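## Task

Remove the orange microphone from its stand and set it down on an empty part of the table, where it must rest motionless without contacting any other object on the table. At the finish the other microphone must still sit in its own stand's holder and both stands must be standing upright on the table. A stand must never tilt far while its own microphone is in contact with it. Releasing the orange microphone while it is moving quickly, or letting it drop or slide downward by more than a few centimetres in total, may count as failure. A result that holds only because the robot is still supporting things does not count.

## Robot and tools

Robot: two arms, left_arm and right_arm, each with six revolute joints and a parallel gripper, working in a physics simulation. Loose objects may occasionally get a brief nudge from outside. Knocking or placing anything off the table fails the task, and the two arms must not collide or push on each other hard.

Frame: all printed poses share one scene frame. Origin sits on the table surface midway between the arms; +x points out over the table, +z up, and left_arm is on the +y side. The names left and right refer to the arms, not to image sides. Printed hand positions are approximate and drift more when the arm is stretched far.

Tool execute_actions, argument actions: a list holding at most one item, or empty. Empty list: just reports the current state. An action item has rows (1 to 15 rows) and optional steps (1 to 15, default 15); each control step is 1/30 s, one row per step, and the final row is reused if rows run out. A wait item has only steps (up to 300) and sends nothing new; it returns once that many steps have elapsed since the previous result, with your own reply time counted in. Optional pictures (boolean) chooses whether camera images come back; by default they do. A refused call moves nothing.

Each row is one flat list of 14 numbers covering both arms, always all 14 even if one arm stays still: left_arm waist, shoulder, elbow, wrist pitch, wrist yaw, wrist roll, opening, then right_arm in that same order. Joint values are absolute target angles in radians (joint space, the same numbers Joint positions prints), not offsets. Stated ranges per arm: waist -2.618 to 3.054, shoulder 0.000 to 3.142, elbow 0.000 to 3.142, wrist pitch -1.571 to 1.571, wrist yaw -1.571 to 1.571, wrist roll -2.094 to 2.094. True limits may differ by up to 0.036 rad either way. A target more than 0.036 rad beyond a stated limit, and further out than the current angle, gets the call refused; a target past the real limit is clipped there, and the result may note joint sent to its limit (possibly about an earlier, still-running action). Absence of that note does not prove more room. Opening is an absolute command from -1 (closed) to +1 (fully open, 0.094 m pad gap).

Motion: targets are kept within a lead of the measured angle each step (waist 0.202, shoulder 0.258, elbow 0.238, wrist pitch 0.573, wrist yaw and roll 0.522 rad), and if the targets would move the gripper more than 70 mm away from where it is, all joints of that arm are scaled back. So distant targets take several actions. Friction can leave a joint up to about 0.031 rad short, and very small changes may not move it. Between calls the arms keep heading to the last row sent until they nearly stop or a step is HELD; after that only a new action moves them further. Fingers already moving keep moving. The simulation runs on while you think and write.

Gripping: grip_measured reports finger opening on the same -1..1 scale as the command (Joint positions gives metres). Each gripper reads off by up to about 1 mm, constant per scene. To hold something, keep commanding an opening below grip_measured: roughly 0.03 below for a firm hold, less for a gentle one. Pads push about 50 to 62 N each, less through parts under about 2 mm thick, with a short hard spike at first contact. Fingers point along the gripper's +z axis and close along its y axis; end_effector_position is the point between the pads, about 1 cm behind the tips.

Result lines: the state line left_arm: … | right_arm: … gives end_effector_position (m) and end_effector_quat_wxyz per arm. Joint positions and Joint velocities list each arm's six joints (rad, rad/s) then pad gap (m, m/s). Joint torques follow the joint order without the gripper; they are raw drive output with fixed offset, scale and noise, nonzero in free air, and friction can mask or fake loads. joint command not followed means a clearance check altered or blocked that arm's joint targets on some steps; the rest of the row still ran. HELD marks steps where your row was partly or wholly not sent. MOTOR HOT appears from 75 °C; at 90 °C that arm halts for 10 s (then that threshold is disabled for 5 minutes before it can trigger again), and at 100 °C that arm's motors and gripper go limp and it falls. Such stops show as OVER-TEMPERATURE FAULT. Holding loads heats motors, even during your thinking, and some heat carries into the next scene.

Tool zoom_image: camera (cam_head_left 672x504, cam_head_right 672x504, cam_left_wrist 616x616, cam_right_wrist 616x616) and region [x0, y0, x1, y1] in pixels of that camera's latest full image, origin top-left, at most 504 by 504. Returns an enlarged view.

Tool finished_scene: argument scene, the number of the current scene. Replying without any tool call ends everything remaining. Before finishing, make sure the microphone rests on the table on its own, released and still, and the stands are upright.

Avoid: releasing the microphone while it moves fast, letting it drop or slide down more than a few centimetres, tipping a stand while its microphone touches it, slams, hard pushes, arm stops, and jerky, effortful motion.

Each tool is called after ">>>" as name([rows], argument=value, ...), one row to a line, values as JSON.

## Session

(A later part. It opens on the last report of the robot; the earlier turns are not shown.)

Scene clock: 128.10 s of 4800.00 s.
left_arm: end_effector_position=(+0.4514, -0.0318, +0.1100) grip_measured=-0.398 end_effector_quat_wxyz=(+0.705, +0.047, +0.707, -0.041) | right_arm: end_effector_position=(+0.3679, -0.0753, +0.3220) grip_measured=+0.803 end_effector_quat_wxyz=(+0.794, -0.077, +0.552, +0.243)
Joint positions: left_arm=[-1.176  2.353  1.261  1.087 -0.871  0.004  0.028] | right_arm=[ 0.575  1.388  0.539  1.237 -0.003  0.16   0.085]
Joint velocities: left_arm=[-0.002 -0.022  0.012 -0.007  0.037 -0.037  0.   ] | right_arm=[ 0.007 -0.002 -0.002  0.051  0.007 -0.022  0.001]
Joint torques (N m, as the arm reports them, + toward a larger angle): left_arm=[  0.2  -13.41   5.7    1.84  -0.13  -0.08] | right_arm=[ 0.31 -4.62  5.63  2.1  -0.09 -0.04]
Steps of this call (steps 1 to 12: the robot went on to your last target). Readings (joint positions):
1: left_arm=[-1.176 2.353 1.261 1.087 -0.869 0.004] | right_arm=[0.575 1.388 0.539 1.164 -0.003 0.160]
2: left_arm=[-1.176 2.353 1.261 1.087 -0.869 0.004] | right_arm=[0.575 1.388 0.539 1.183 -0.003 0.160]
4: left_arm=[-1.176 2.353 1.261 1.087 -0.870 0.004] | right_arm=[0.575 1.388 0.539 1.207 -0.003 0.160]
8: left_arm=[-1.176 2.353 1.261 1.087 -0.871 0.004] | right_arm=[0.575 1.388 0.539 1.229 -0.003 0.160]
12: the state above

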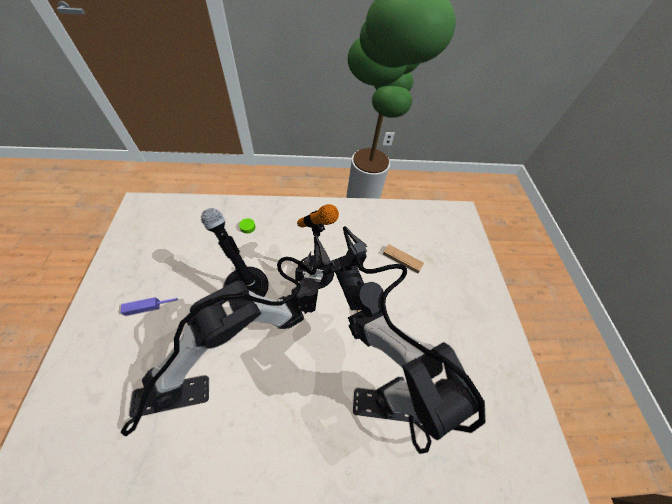

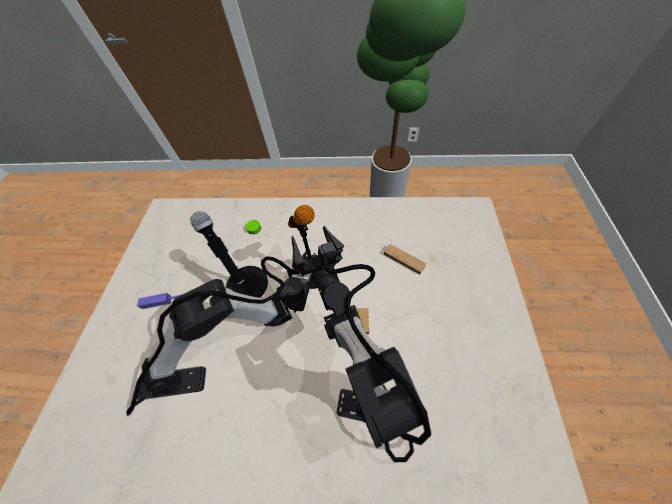

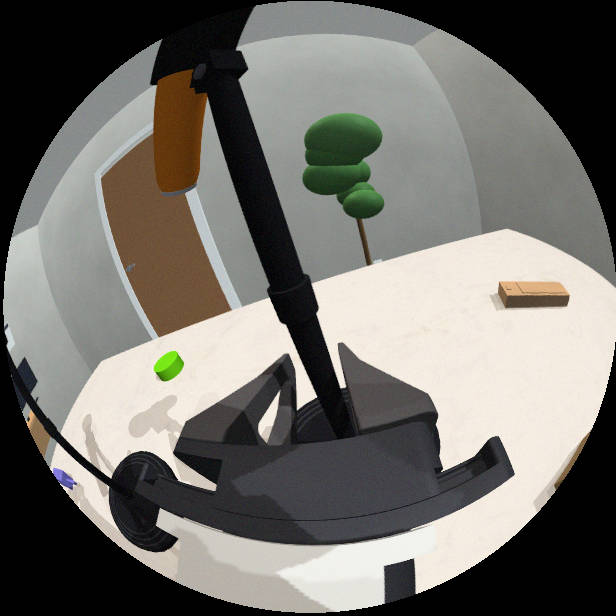

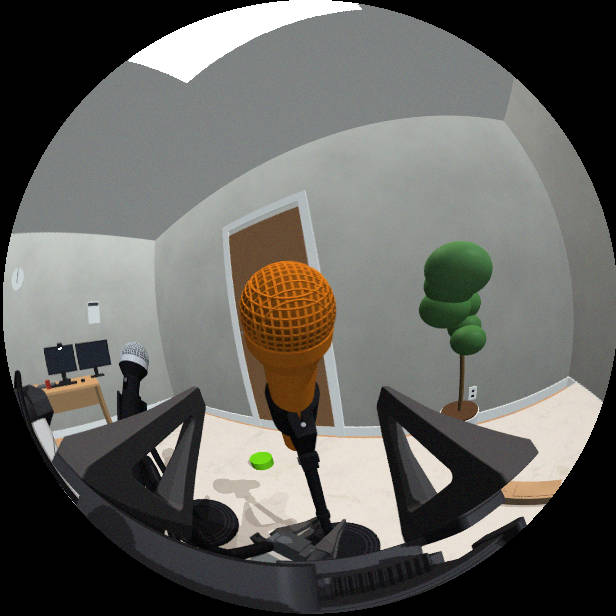

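>>> execute_actions([
  {"rows": [[-1.172,2.35,1.27,1.095,-0.88,0,-0.5,0.575,1.41,0.57,1.25,0,0.15,0.6],[-1.172,2.35,1.27,1.095,-0.88,0,-0.6,0.575,1.43,0.59,1.25,0,0.15,0.6],[-1.172,2.35,1.27,1.095,-0.88,0,-0.68,0.575,1.45,0.61,1.25,0,0.15,0.6],[-1.172,2.35,1.27,1.095,-0.88,0,-0.72,0.575,1.47,0.63,1.25,0,0.15,0.6],[-1.172,2.35,1.27,1.095,-0.88,0,-0.75,0.575,1.49,0.65,1.25,0,0.15,0.6],[-1.172,2.35,1.27,1.095,-0.88,0,-0.78,0.575,1.51,0.67,1.25,0,0.15,0.6],[-1.172,2.35,1.27,1.095,-0.88,0,-0.80,0.575,1.53,0.69,1.25,0,0.15,0.6],[-1.172,2.35,1.27,1.095,-0.88,0,-0.82,0.575,1.55,0.71,1.25,0,0.15,0.6],[-1.172,2.35,1.27,1.095,-0.88,0,-0.82,0.575,1.57,0.725,1.25,0,0.15,0.6]], "steps": 15},
], pictures=false)

>>> execute_actions([
  {"steps": 10},
])

Scene clock: 137.10 s of 4800.00 s.
left_arm: end_effector_position=(+0.4500, -0.0373, +0.1107) grip_measured=-0.779 end_effector_quat_wxyz=(+0.704, +0.046, +0.706, -0.061) | right_arm: end_effector_position=(+0.4068, -0.0574, +0.3292) grip_measured=+0.603 end_effector_quat_wxyz=(+0.797, -0.076, +0.547, +0.244)
Joint positions: left_arm=[-1.178  2.353  1.261  1.09  -0.844 -0.023  0.01 ] | right_arm=[ 0.575  1.555  0.707  1.249 -0.003  0.16   0.075]
Joint velocities: left_arm=[ 0.002  0.002 -0.007 -0.037  0.037 -0.007  0.   ] | right_arm=[-0.012 -0.002  0.002  0.022  0.022  0.066  0.001]
Joint torques (N m, as the arm reports them, + toward a larger angle): left_arm=[  0.34 -13.45   5.72   1.83  -0.34   0.21] | right_arm=[ 0.22 -5.01  8.13  1.96 -0.07 -0.24]
Steps of this call (steps 1 to 30: the robot went on to your last target; steps 31 to 120: nothing new was sent; then 4.50 s passed at rest; steps 121 to 135: all 15 steps of this action). Readings (joint positions):
121: left_arm=[-1.176 2.353 1.261 1.087 -0.871 0.004] | right_arm=[0.575 1.388 0.540 1.241 -0.003 0.160]
122: left_arm=[-1.176 2.353 1.261 1.087 -0.867 0.003] | right_arm=[0.575 1.391 0.547 1.242 -0.003 0.160]
124: left_arm=[-1.178 2.353 1.261 1.087 -0.851 0.002] | right_arm=[0.575 1.416 0.579 1.246 -0.003 0.160]
128: left_arm=[-1.178 2.353 1.261 1.090 -0.844 -0.019] | right_arm=[0.575 1.495 0.663 1.248 -0.003 0.160]
135: the state above

Scene clock: 137.43 s of 4800.00 s.
left_arm: end_effector_position=(+0.4500, -0.0373, +0.1107) grip_measured=-0.779 end_effector_quat_wxyz=(+0.704, +0.046, +0.706, -0.061) | right_arm: end_effector_position=(+0.4068, -0.0574, +0.3292) grip_measured=+0.603 end_effector_quat_wxyz=(+0.797, -0.076, +0.547, +0.244)
Joint positions: left_arm=[-1.178  2.353  1.261  1.09  -0.844 -0.023  0.01 ] | right_arm=[ 0.575  1.555  0.707  1.249 -0.003  0.16   0.075]
Joint velocities: left_arm=[-0.007  0.007  0.002 -0.007 -0.095 -0.007  0.001] | right_arm=[ 0.007 -0.002 -0.007 -0.037  0.066 -0.022 -0.001]
Joint torques (N m, as the arm reports them, + toward a larger angle): left_arm=[  0.34 -13.43   5.7    1.82  -0.35   0.21] | right_arm=[ 0.28 -4.84  7.78  2.08 -0.08 -0.19]
Steps of this call (steps 1 to 10: the robot went on to your last target). Readings (joint positions):
1: left_arm=[-1.178 2.353 1.261 1.090 -0.844 -0.023] | right_arm=[0.575 1.555 0.707 1.249 -0.003 0.160]
2: left_arm=[-1.178 2.353 1.261 1.090 -0.844 -0.023] | right_arm=[0.575 1.555 0.707 1.249 -0.003 0.160]
4: left_arm=[-1.178 2.353 1.261 1.090 -0.844 -0.023] | right_arm=[0.575 1.555 0.707 1.249 -0.003 0.160]
8: left_arm=[-1.178 2.353 1.261 1.090 -0.844 -0.023] | right_arm=[0.575 1.555 0.707 1.249 -0.003 0.160]
10: the state above

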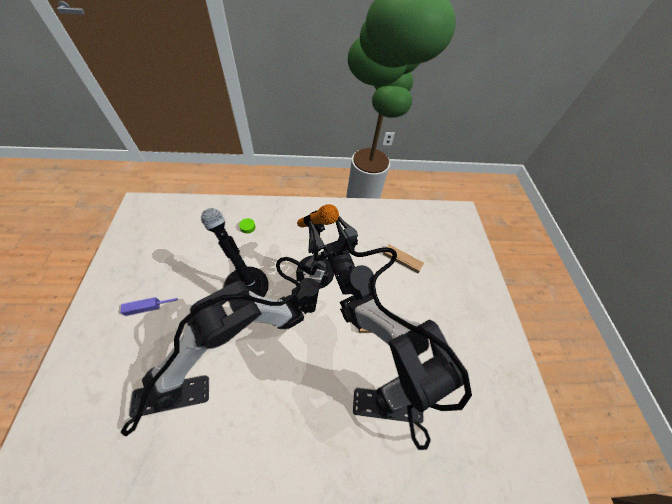

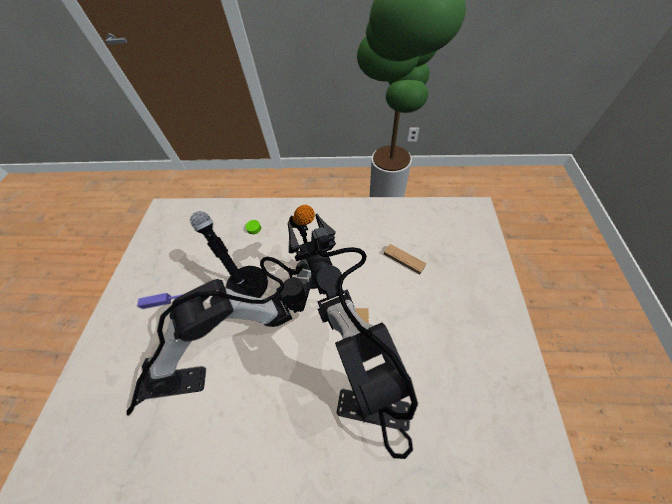

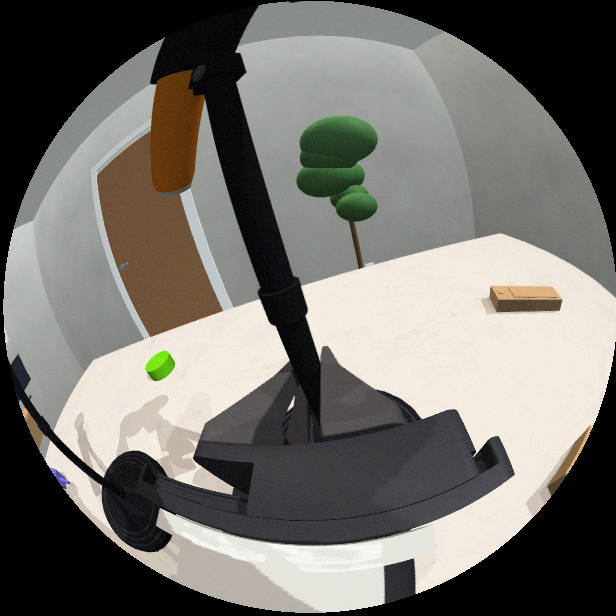

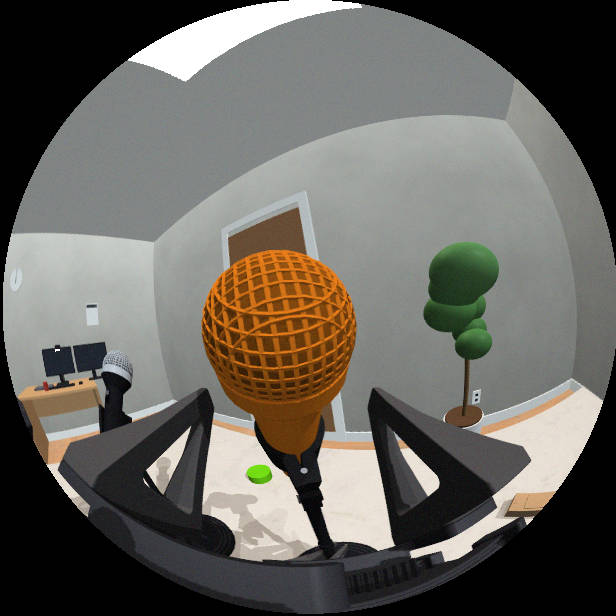

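>>> zoom_image(camera="cam_head_left", region=[285, 195, 375, 265])

Region (285, 195, 375, 265) of cam_head_left's 672x504 image, scaled by 5.600, with more detail than that image has.

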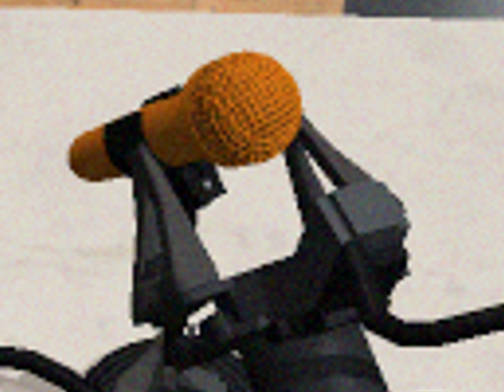

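>>> execute_actions([
  {"rows": [[-1.178,2.36,1.27,1.095,-0.85,-0.02,-0.82,0.575,1.59,0.74,1.27,0,0.15,0.5],[-1.178,2.36,1.27,1.095,-0.85,-0.02,-0.82,0.575,1.61,0.75,1.28,0,0.15,0.4],[-1.178,2.36,1.27,1.095,-0.85,-0.02,-0.82,0.575,1.63,0.76,1.29,0,0.15,0.3],[-1.178,2.36,1.27,1.095,-0.85,-0.02,-0.82,0.575,1.64,0.77,1.29,0,0.15,0.2],[-1.178,2.36,1.27,1.095,-0.85,-0.02,-0.82,0.575,1.64,0.77,1.29,0,0.15,0.1]], "steps": 15},
])

>>> zoom_image(camera="cam_head_left", region=[285, 195, 375, 265])

Scene clock: 149.27 s of 4800.00 s.
left_arm: end_effector_position=(+0.4500, -0.0375, +0.1107) grip_measured=-0.779 end_effector_quat_wxyz=(+0.704, +0.045, +0.706, -0.063) | right_arm: end_effector_position=(+0.4196, -0.0515, +0.3258) grip_measured=+0.103 end_effector_quat_wxyz=(+0.799, -0.076, +0.544, +0.244)
Joint positions: left_arm=[-1.178  2.353  1.261  1.09  -0.843 -0.027  0.01 ] | right_arm=[ 0.575  1.624  0.753  1.28  -0.003  0.159  0.052]
Joint velocities: left_arm=[-0.012 -0.017 -0.022 -0.037 -0.022 -0.007 -0.   ] | right_arm=[-0.017  0.007  0.002  0.022  0.022 -0.095  0.   ]
Joint torques (N m, as the arm reports them, + toward a larger angle): left_arm=[ -0.09 -12.66   5.72   1.83  -0.12   0.03] | right_arm=[ 0.08 -5.7   7.49  2.14 -0.08 -0.24]
Steps of this call (steps 1 to 15: the robot went on to your last target; steps 16 to 100: nothing new was sent; then 8.00 s passed at rest; steps 101 to 115: all 15 steps of this action). Readings (joint positions):
101: left_arm=[-1.178 2.353 1.261 1.090 -0.843 -0.025] | right_arm=[0.575 1.557 0.709 1.251 -0.003 0.160]
102: left_arm=[-1.178 2.353 1.261 1.090 -0.843 -0.026] | right_arm=[0.575 1.564 0.716 1.256 -0.003 0.159]
104: left_arm=[-1.178 2.353 1.261 1.090 -0.843 -0.027] | right_arm=[0.575 1.590 0.738 1.271 -0.003 0.159]
108: left_arm=[-1.178 2.353 1.261 1.090 -0.843 -0.027] | right_arm=[0.575 1.622 0.753 1.274 -0.003 0.159]
115: the state above

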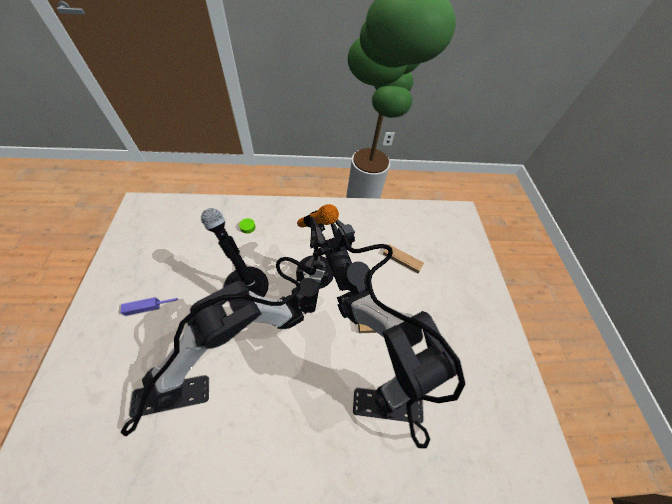

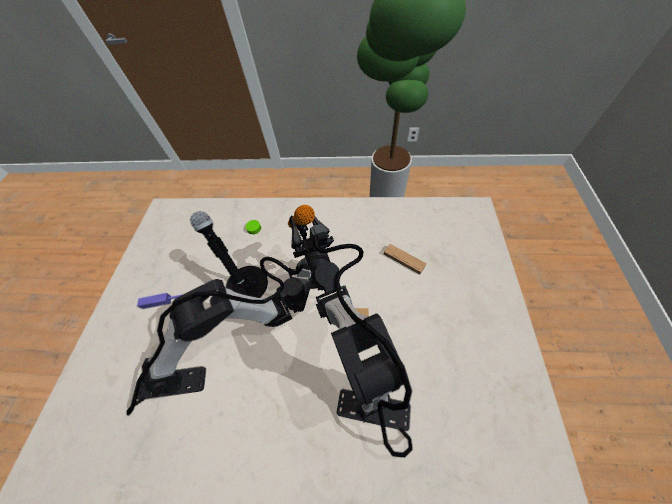

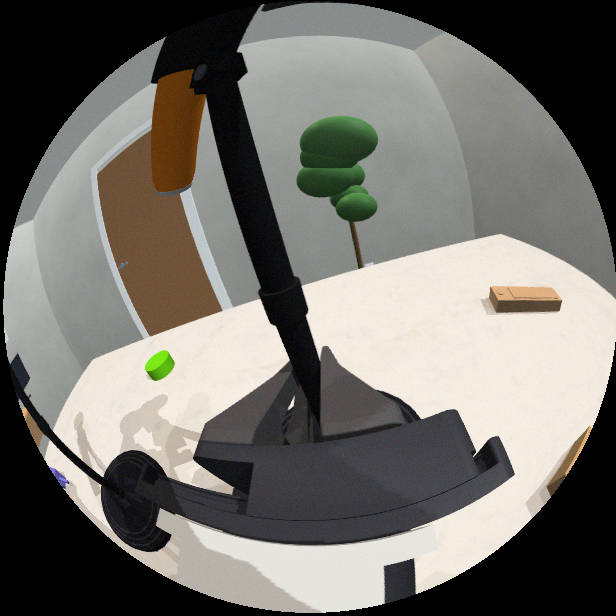

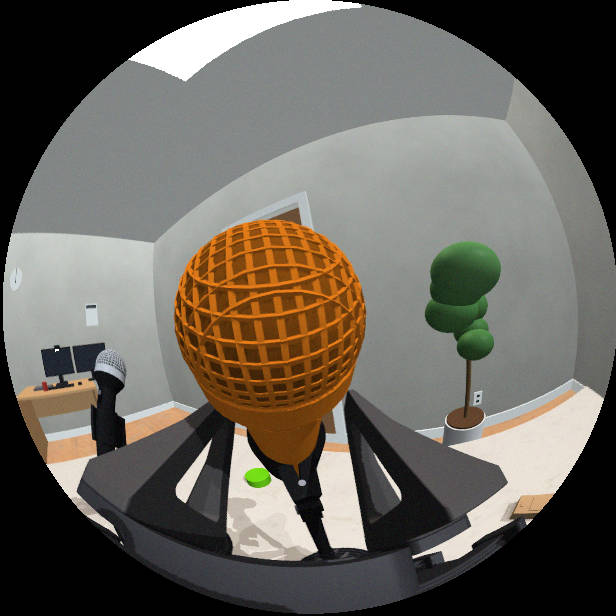

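Region (285, 195, 375, 265) of cam_head_left's 672x504 image, scaled by 5.600, with more detail than that image has.

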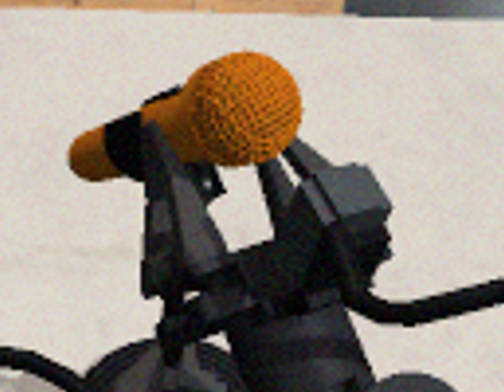

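>>> execute_actions([
  {"rows": [[-1.178,2.36,1.27,1.095,-0.85,-0.02,-0.82,0.58,1.63,0.76,1.285,0,0.15,0.0],[-1.178,2.36,1.27,1.095,-0.85,-0.02,-0.82,0.58,1.63,0.76,1.285,0,0.15,-0.08],[-1.178,2.36,1.27,1.095,-0.85,-0.02,-0.82,0.58,1.63,0.76,1.285,0,0.15,-0.14],[-1.178,2.36,1.27,1.095,-0.85,-0.02,-0.82,0.58,1.63,0.76,1.285,0,0.15,-0.19],[-1.178,2.36,1.27,1.095,-0.85,-0.02,-0.82,0.58,1.63,0.76,1.285,0,0.15,-0.23],[-1.178,2.36,1.27,1.095,-0.85,-0.02,-0.82,0.58,1.63,0.76,1.285,0,0.15,-0.27],[-1.178,2.36,1.27,1.095,-0.85,-0.02,-0.82,0.58,1.63,0.76,1.285,0,0.15,-0.30],[-1.178,2.36,1.27,1.095,-0.85,-0.02,-0.82,0.58,1.63,0.76,1.285,0,0.15,-0.33]], "steps": 15},
], pictures=false)

Scene clock: 153.40 s of 4800.00 s.
left_arm: end_effector_position=(+0.4500, -0.0376, +0.1107) grip_measured=-0.779 end_effector_quat_wxyz=(+0.704, +0.046, +0.706, -0.064) | right_arm: end_effector_position=(+0.4185, -0.0499, +0.3264) grip_measured=-0.288 end_effector_quat_wxyz=(+0.800, -0.079, +0.542, +0.246)
Joint positions: left_arm=[-1.178  2.353  1.261  1.09  -0.842 -0.027  0.01 ] | right_arm=[ 0.578  1.624  0.753  1.282 -0.007  0.157  0.033]
Joint velocities: left_arm=[ 0.007 -0.017  0.002 -0.022 -0.022 -0.037 -0.   ] | right_arm=[ 0.017  0.007  0.007  0.022 -0.037  0.037  0.001]
Joint torques (N m, as the arm reports them, + toward a larger angle): left_arm=[ -0.09 -12.66   5.7    1.83  -0.11   0.04] | right_arm=[ 0.4  -6.39  6.83  2.09 -0.04 -0.25]
Steps of this call (steps 1 to 15: the robot went on to your last target; steps 16 to 100: nothing new was sent; then 0.30 s passed at rest; steps 101 to 115: all 15 steps of this action). Readings (joint positions):
101: left_arm=[-1.178 2.353 1.261 1.090 -0.843 -0.027] | right_arm=[0.575 1.624 0.753 1.281 -0.003 0.159]
102: left_arm=[-1.178 2.353 1.261 1.090 -0.843 -0.027] | right_arm=[0.575 1.624 0.753 1.281 -0.003 0.159]
104: left_arm=[-1.178 2.353 1.261 1.090 -0.843 -0.027] | right_arm=[0.575 1.624 0.753 1.281 -0.004 0.159]
108: left_arm=[-1.178 2.353 1.261 1.090 -0.842 -0.027] | right_arm=[0.578 1.624 0.753 1.282 -0.007 0.158]
115: the state above

>>> execute_actions([
  {"rows": [[-1.178,2.37,1.27,1.07,-0.85,-0.02,-0.82,0.578,1.60,0.75,1.29,0,0.15,-0.33],[-1.178,2.38,1.27,1.05,-0.85,-0.02,-0.82,0.578,1.58,0.75,1.29,0,0.15,-0.33],[-1.178,2.385,1.27,1.03,-0.85,-0.02,-0.82,0.576,1.56,0.745,1.29,0,0.15,-0.33],[-1.178,2.385,1.27,1.03,-0.85,-0.02,-0.82,0.574,1.54,0.74,1.29,0,0.15,-0.33],[-1.178,2.385,1.27,1.03,-0.85,-0.02,-0.82,0.572,1.52,0.74,1.29,0,0.15,-0.33]], "steps": 15},
])

Scene clock: 159.43 s of 4800.00 s.
left_arm: end_effector_position=(+0.4494, -0.0380, +0.1095) grip_measured=-0.779 end_effector_quat_wxyz=(+0.703, +0.048, +0.707, -0.061) | right_arm: end_effector_position=(+0.4118, -0.0537, +0.3365) grip_measured=-0.288 end_effector_quat_wxyz=(+0.797, -0.078, +0.548, +0.243)
Joint positions: left_arm=[-1.18   2.354  1.261  1.087 -0.843 -0.022  0.01 ] | right_arm=[ 0.578  1.557  0.746  1.209 -0.003  0.155  0.033]
Joint velocities: left_arm=[-0.002 -0.007  0.007 -0.051  0.037  0.037  0.   ] | right_arm=[ 0.022 -0.027 -0.002 -0.007 -0.051 -0.022  0.001]
Joint torques (N m, as the arm reports them, + toward a larger angle): left_arm=[  0.04 -10.85   5.72   1.26  -0.1   -0.02] | right_arm=[-0.13 -9.43  6.28  2.86 -0.02 -0.15]
Steps of this call (steps 1 to 15: the robot went on to your last target; steps 16 to 100: nothing new was sent; then 2.20 s passed at rest; steps 101 to 115: all 15 steps of this action). Readings (joint positions):
101: left_arm=[-1.178 2.353 1.261 1.089 -0.842 -0.027] | right_arm=[0.578 1.623 0.753 1.282 -0.007 0.157]
102: left_arm=[-1.178 2.353 1.261 1.087 -0.842 -0.027] | right_arm=[0.578 1.619 0.753 1.279 -0.007 0.157]
104: left_arm=[-1.179 2.354 1.261 1.087 -0.842 -0.027] | right_arm=[0.578 1.603 0.753 1.256 -0.007 0.156]
108: left_arm=[-1.180 2.354 1.261 1.087 -0.843 -0.022] | right_arm=[0.578 1.563 0.746 1.215 -0.005 0.155]
115: the state above

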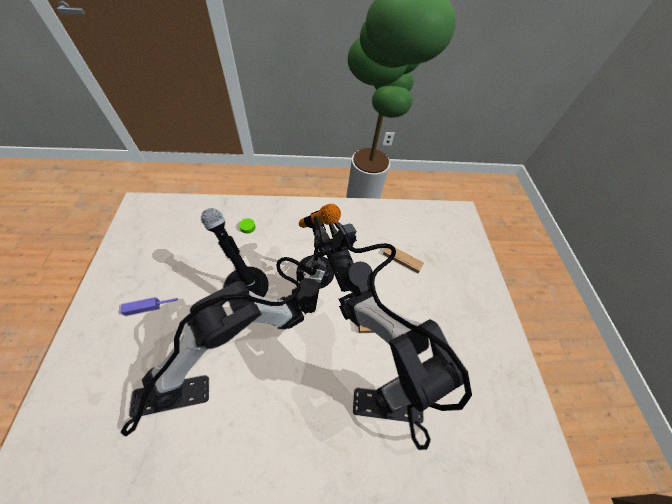

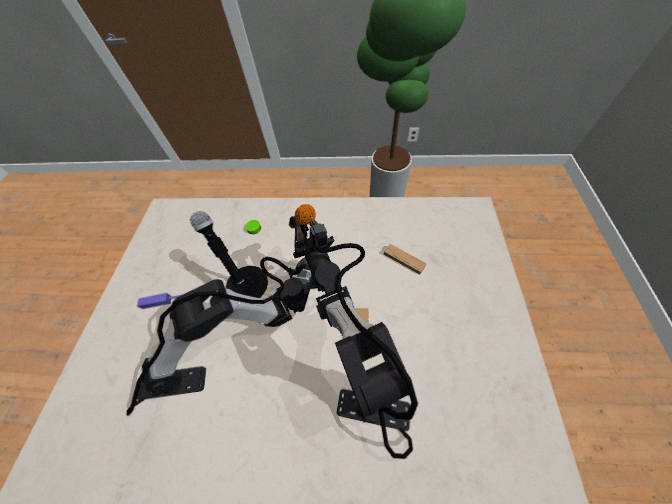

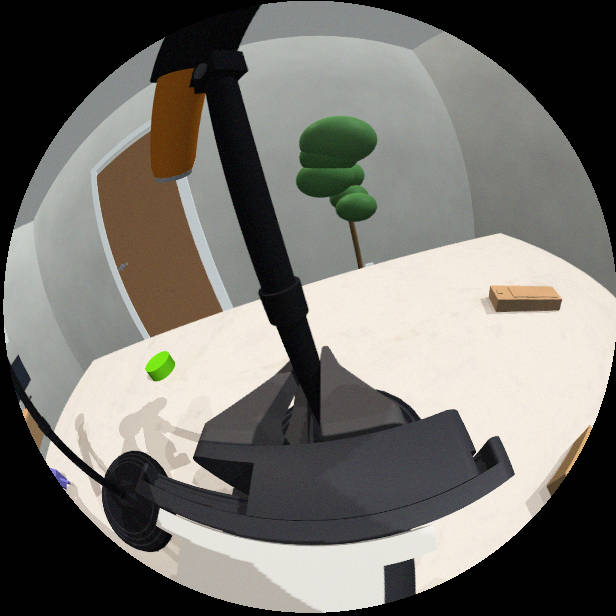

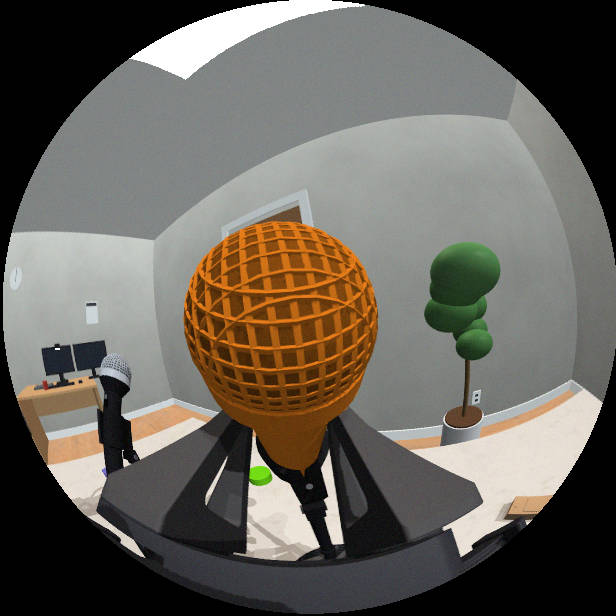

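>>> execute_actions([
  {"rows": [[-1.178,2.385,1.27,1.03,-0.85,-0.02,-0.82,0.57,1.50,0.745,1.27,0,0.15,-0.33],[-1.178,2.385,1.27,1.03,-0.85,-0.02,-0.82,0.568,1.48,0.75,1.25,0,0.15,-0.33],[-1.178,2.385,1.27,1.03,-0.85,-0.02,-0.82,0.566,1.46,0.75,1.23,0,0.15,-0.33],[-1.178,2.385,1.27,1.03,-0.85,-0.02,-0.82,0.564,1.44,0.755,1.21,0,0.15,-0.33],[-1.178,2.385,1.27,1.03,-0.85,-0.02,-0.82,0.562,1.42,0.755,1.19,0,0.15,-0.33],[-1.178,2.385,1.27,1.03,-0.85,-0.02,-0.82,0.56,1.40,0.76,1.17,0,0.15,-0.33],[-1.178,2.385,1.27,1.03,-0.85,-0.02,-0.82,0.558,1.38,0.765,1.145,0,0.15,-0.33],[-1.178,2.385,1.27,1.03,-0.85,-0.02,-0.82,0.556,1.36,0.77,1.12,0,0.15,-0.33],[-1.178,2.385,1.27,1.03,-0.85,-0.02,-0.82,0.554,1.34,0.775,1.095,0,0.15,-0.33],[-1.178,2.385,1.27,1.03,-0.85,-0.02,-0.82,0.552,1.32,0.78,1.07,0,0.15,-0.33],[-1.178,2.385,1.27,1.03,-0.85,-0.02,-0.82,0.55,1.30,0.785,1.045,0,0.15,-0.33],[-1.178,2.385,1.27,1.03,-0.85,-0.02,-0.82,0.548,1.28,0.79,1.02,0,0.15,-0.33]], "steps": 15},
])

Scene clock: 168.23 s of 4800.00 s.
left_arm: end_effector_position=(+0.4491, -0.0382, +0.1096) grip_measured=-0.779 end_effector_quat_wxyz=(+0.703, +0.049, +0.707, -0.061) | right_arm: end_effector_position=(+0.3807, -0.0774, +0.3857) grip_measured=-0.288 end_effector_quat_wxyz=(+0.802, -0.072, +0.544, +0.236)
Joint positions: left_arm=[-1.18   2.354  1.261  1.088 -0.844 -0.022  0.01 ] | right_arm=[ 0.558  1.314  0.746  0.977 -0.003  0.155  0.033]
Joint velocities: left_arm=[-0.012 -0.007 -0.017 -0.037 -0.095 -0.007  0.   ] | right_arm=[-0.022 -0.183 -0.007 -0.154 -0.051  0.022 -0.   ]
Joint torques (N m, as the arm reports them, + toward a larger angle): left_arm=[  0.06 -10.86   5.73   1.23  -0.09   0.01] | right_arm=[-0.38 -6.45 10.15  2.63 -0.08 -0.21]
Steps of this call (steps 1 to 15: the robot went on to your last target; steps 16 to 100: nothing new was sent; then 4.97 s passed at rest; steps 101 to 115: all 15 steps of this action). Readings (joint positions):
101: left_arm=[-1.180 2.354 1.261 1.087 -0.843 -0.022] | right_arm=[0.578 1.555 0.746 1.206 -0.003 0.155]
102: left_arm=[-1.180 2.354 1.261 1.087 -0.844 -0.022] | right_arm=[0.578 1.548 0.746 1.195 -0.003 0.155]
104: left_arm=[-1.180 2.354 1.261 1.088 -0.844 -0.020] | right_arm=[0.576 1.521 0.746 1.161 -0.003 0.155]
108: left_arm=[-1.180 2.354 1.261 1.088 -0.844 -0.020] | right_arm=[0.568 1.439 0.746 1.090 -0.003 0.155]
115: the state above

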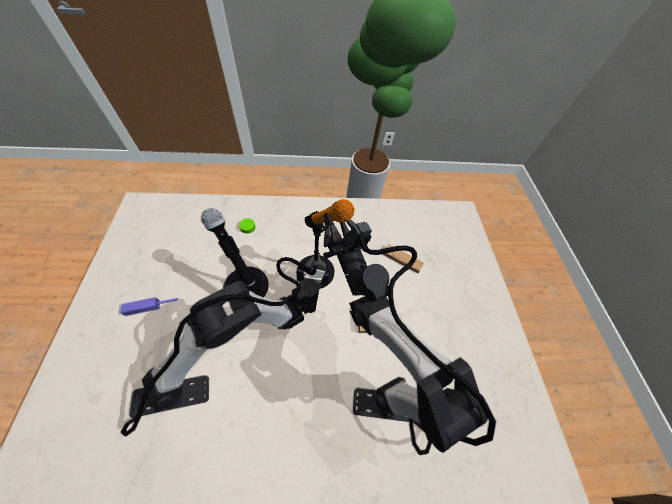

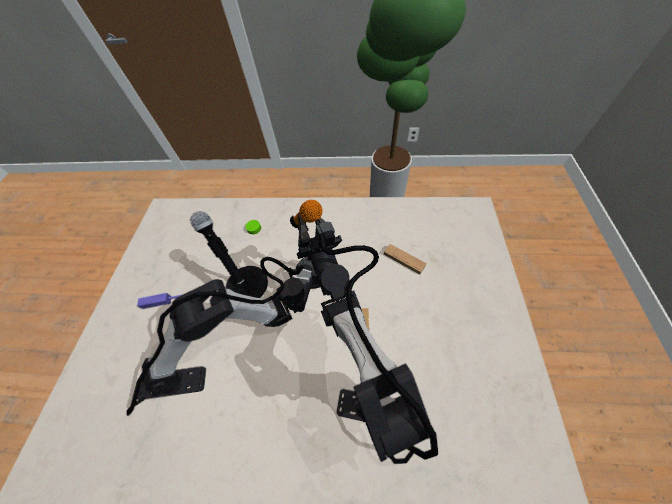

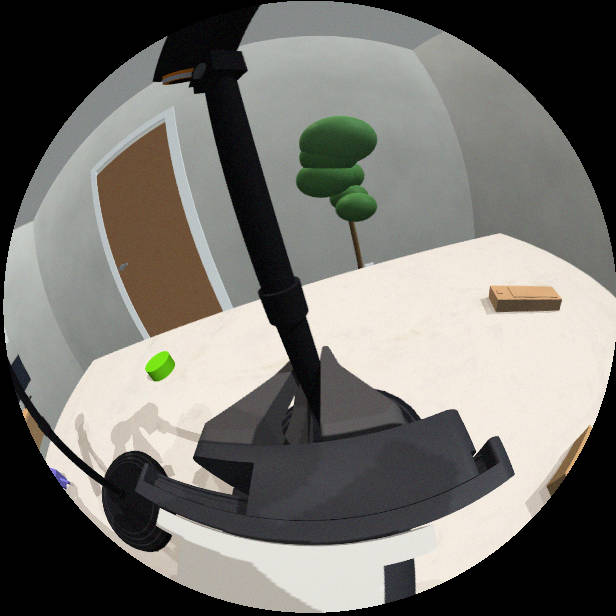

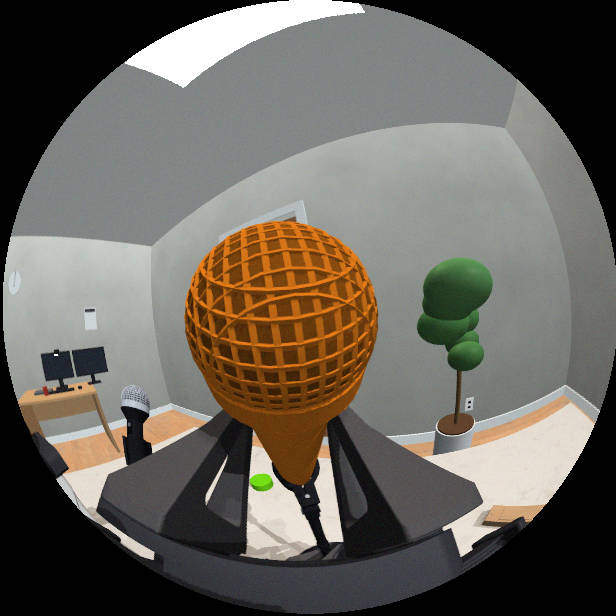

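>>> execute_actions([
  {"rows": [[-1.178,2.385,1.27,1.03,-0.85,-0.02,-0.82,0.546,1.26,0.80,0.98,0,0.15,-0.33],[-1.178,2.385,1.27,1.03,-0.85,-0.02,-0.82,0.544,1.24,0.81,0.95,0,0.15,-0.33],[-1.178,2.385,1.27,1.03,-0.85,-0.02,-0.82,0.542,1.22,0.82,0.92,0,0.15,-0.33],[-1.178,2.385,1.27,1.03,-0.85,-0.02,-0.82,0.54,1.20,0.83,0.89,0,0.15,-0.33],[-1.178,2.385,1.27,1.03,-0.85,-0.02,-0.82,0.538,1.18,0.84,0.86,0,0.15,-0.33],[-1.178,2.385,1.27,1.03,-0.85,-0.02,-0.82,0.536,1.16,0.85,0.83,0,0.15,-0.33],[-1.178,2.385,1.27,1.03,-0.85,-0.02,-0.82,0.534,1.14,0.86,0.80,0,0.15,-0.33],[-1.178,2.385,1.27,1.03,-0.85,-0.02,-0.82,0.532,1.12,0.87,0.77,0,0.15,-0.33],[-1.178,2.385,1.27,1.03,-0.85,-0.02,-0.82,0.53,1.10,0.88,0.74,0,0.15,-0.33],[-1.178,2.385,1.27,1.03,-0.85,-0.02,-0.82,0.528,1.08,0.89,0.71,0,0.15,-0.33],[-1.178,2.385,1.27,1.03,-0.85,-0.02,-0.82,0.526,1.06,0.90,0.68,0,0.15,-0.33],[-1.178,2.385,1.27,1.03,-0.85,-0.02,-0.82,0.524,1.04,0.91,0.65,0,0.15,-0.33]], "steps": 15},
])

Scene clock: 174.90 s of 4800.00 s.
left_arm: end_effector_position=(+0.4495, -0.0376, +0.1093) grip_measured=-0.779 end_effector_quat_wxyz=(+0.703, +0.046, +0.707, -0.062) | right_arm: end_effector_position=(+0.3268, -0.1110, +0.4840) grip_measured=-0.288 end_effector_quat_wxyz=(+0.832, -0.060, +0.499, +0.233)
Joint positions: left_arm=[-1.18   2.354  1.261  1.086 -0.846 -0.028  0.01 ] | right_arm=[ 0.531  1.053  0.89   0.681 -0.004  0.156  0.033]
Joint velocities: left_arm=[-0.002 -0.012  0.002 -0.081 -0.051 -0.037 -0.001] | right_arm=[-0.017 -0.33   0.222  0.022 -0.066  0.022  0.   ]
Joint torques (N m, as the arm reports them, + toward a larger angle): left_arm=[  0.01 -10.86   5.69   1.28  -0.08   0.06] | right_arm=[-0.48 -2.28  8.07  1.61 -0.06 -0.19]
Steps of this call (steps 1 to 30: the robot went on to your last target; steps 31 to 120: nothing new was sent; then 2.17 s passed at rest; steps 121 to 135: all 15 steps of this action). Readings (joint positions):
121: left_arm=[-1.180 2.354 1.261 1.088 -0.844 -0.024] | right_arm=[0.557 1.307 0.756 0.952 -0.003 0.156]
122: left_arm=[-1.180 2.354 1.261 1.088 -0.844 -0.024] | right_arm=[0.557 1.302 0.759 0.936 -0.003 0.156]
124: left_arm=[-1.180 2.354 1.261 1.088 -0.844 -0.022] | right_arm=[0.554 1.278 0.771 0.888 -0.004 0.156]
128: left_arm=[-1.180 2.354 1.261 1.088 -0.844 -0.022] | right_arm=[0.546 1.199 0.808 0.780 -0.004 0.156]
135: the state above

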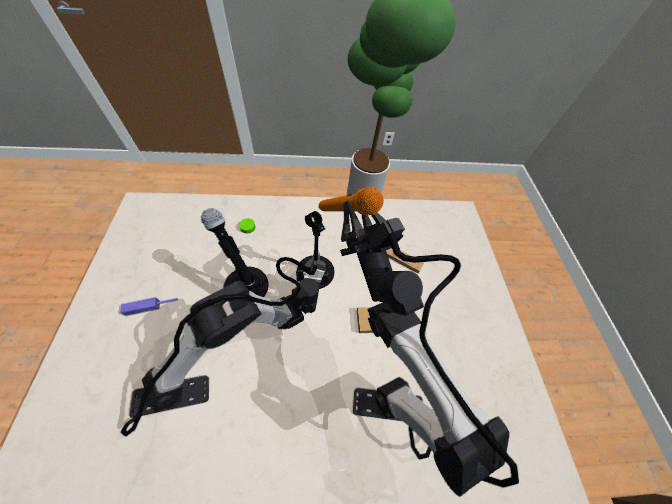

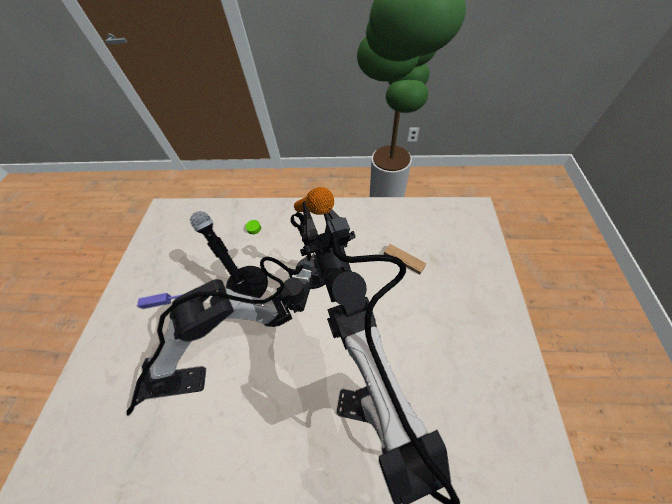

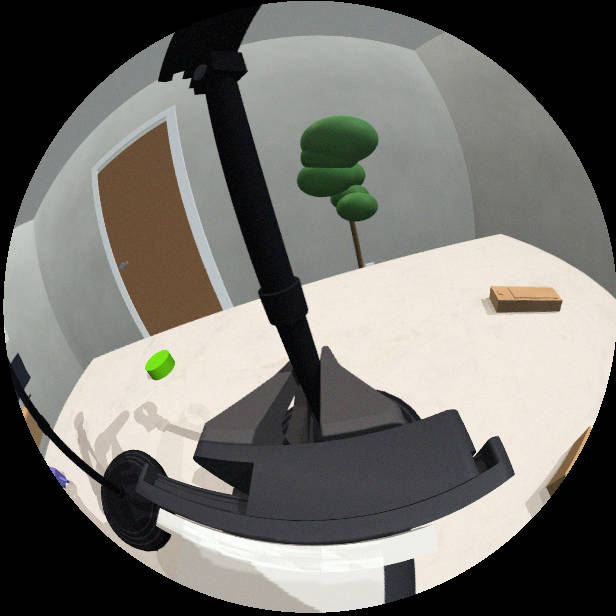

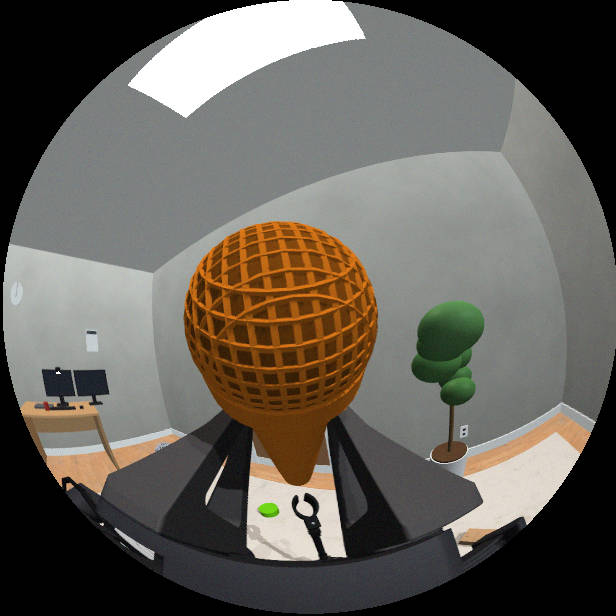

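>>> execute_actions([
  {"rows": [[-1.18,2.355,1.265,1.09,-0.85,-0.02,-0.6,0.47,1.07,0.94,0.55,0,0.14,-0.33],[-1.18,2.355,1.265,1.09,-0.85,-0.02,-0.3,0.41,1.10,0.97,0.45,0,0.13,-0.33],[-1.18,2.355,1.265,1.09,-0.85,-0.02,0.0,0.35,1.13,1.00,0.35,0,0.12,-0.33],[-1.18,2.355,1.265,1.09,-0.85,-0.02,0.3,0.29,1.16,1.03,0.25,0,0.11,-0.33],[-1.18,2.355,1.265,1.09,-0.85,-0.02,0.6,0.23,1.19,1.06,0.15,0,0.10,-0.33],[-1.18,2.355,1.265,1.09,-0.85,-0.02,0.6,0.17,1.22,1.09,0.05,0,0.09,-0.33],[-1.19,2.33,1.23,1.10,-0.85,0,0.6,0.11,1.25,1.12,-0.05,0,0.08,-0.33],[-1.20,2.30,1.19,1.11,-0.85,0,0.6,0.05,1.28,1.15,-0.15,0,0.07,-0.33],[-1.215,2.27,1.15,1.12,-0.84,0,0.6,-0.01,1.31,1.18,-0.25,0,0.06,-0.33],[-1.23,2.24,1.11,1.13,-0.83,0,0.6,-0.07,1.34,1.21,-0.35,0,0.05,-0.33],[-1.245,2.21,1.07,1.14,-0.82,0,0.6,-0.13,1.37,1.24,-0.45,0,0.04,-0.33],[-1.26,2.18,1.03,1.15,-0.81,0,0.6,-0.19,1.40,1.27,-0.55,0,0.03,-0.33],[-1.275,2.15,0.99,1.16,-0.81,0,0.6,-0.25,1.43,1.30,-0.65,0,0.02,-0.33],[-1.29,2.12,0.95,1.17,-0.81,0,0.6,-0.31,1.46,1.33,-0.75,0,0.01,-0.33],[-1.30,2.09,0.91,1.18,-0.81,0,0.6,-0.36,1.49,1.36,-0.85,0,0.0,-0.33]], "steps": 15},
])

Scene clock: 186.37 s of 4800.00 s.
left_arm: end_effector_position=(+0.3871, -0.0263, +0.1216) grip_measured=+0.598 end_effector_quat_wxyz=(+0.692, +0.100, +0.711, -0.080) | right_arm: end_effector_position=(+0.4355, -0.3616, +0.2956) grip_measured=-0.288 end_effector_quat_wxyz=(+0.547, +0.136, +0.825, -0.048)
Joint positions: left_arm=[-1.266  2.163  0.992  1.126 -0.829 -0.008  0.075] | right_arm=[-0.12   1.398  1.236 -0.246 -0.011  0.071  0.033]
Joint velocities: left_arm=[-0.549 -0.974 -1.116  0.286  0.022  0.022 -0.001] | right_arm=[-1.36   0.926  0.896 -2.308  0.037 -0.242 -0.001]
Joint torques (N m, as the arm reports them, + toward a larger angle): left_arm=[ -0.05 -12.72   3.69   1.86  -0.01  -0.04] | right_arm=[-0.5  -6.21  9.25  2.65  0.14 -0.22]
Steps of this call (steps 1 to 30: the robot went on to your last target; steps 31 to 120: nothing new was sent; then 6.97 s passed at rest; steps 121 to 135: all 15 steps of this action). Readings (joint positions):
121: left_arm=[-1.180 2.354 1.261 1.088 -0.846 -0.028] | right_arm=[0.523 1.042 0.903 0.618 -0.009 0.156]
122: left_arm=[-1.180 2.354 1.261 1.088 -0.846 -0.027] | right_arm=[0.499 1.048 0.915 0.591 -0.017 0.153]
124: left_arm=[-1.180 2.354 1.261 1.087 -0.846 -0.026] | right_arm=[0.407 1.084 0.965 0.504 -0.023 0.145]
128: left_arm=[-1.180 2.347 1.248 1.090 -0.845 -0.019] | right_arm=[0.206 1.187 1.057 0.276 -0.016 0.123]
135: the state above

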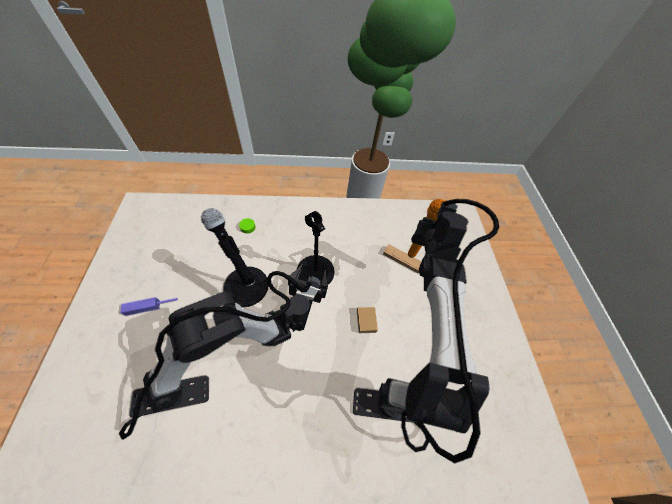

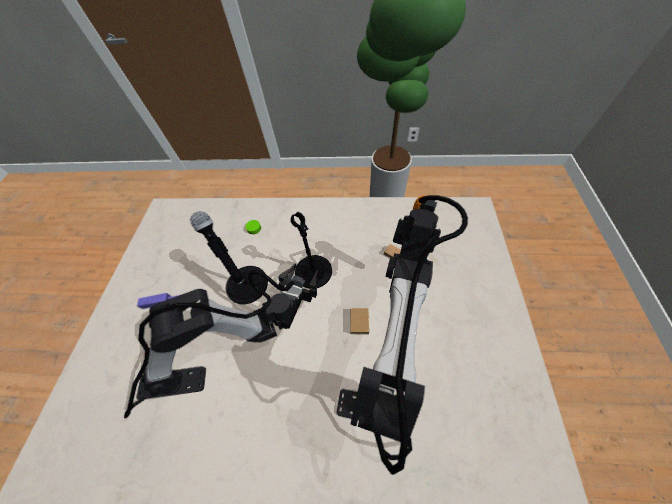

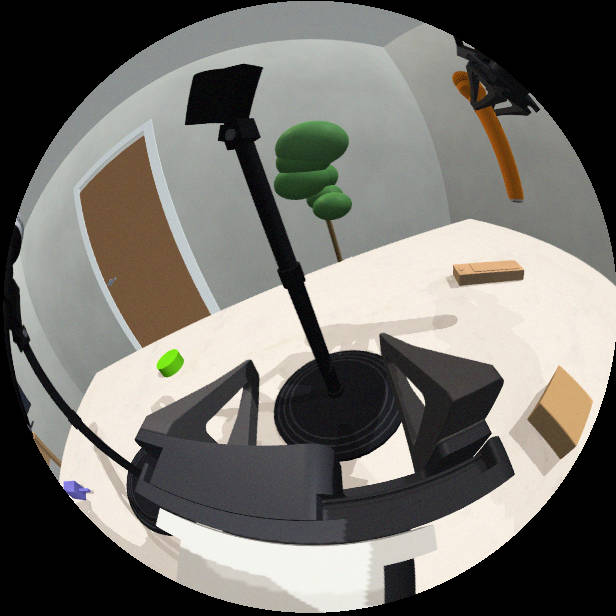

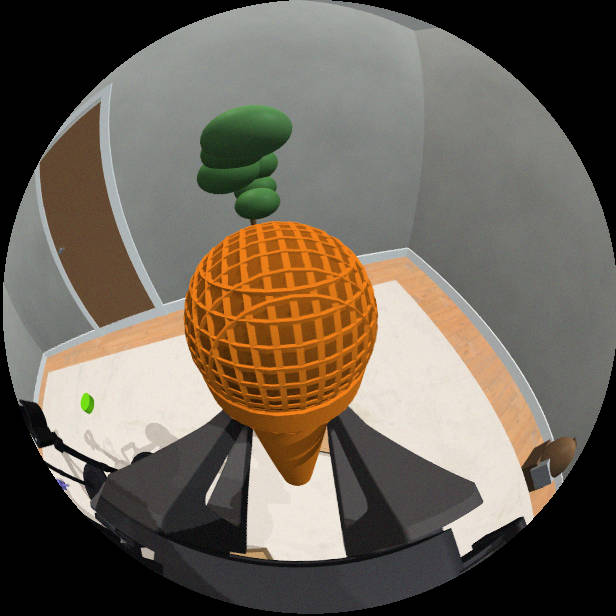

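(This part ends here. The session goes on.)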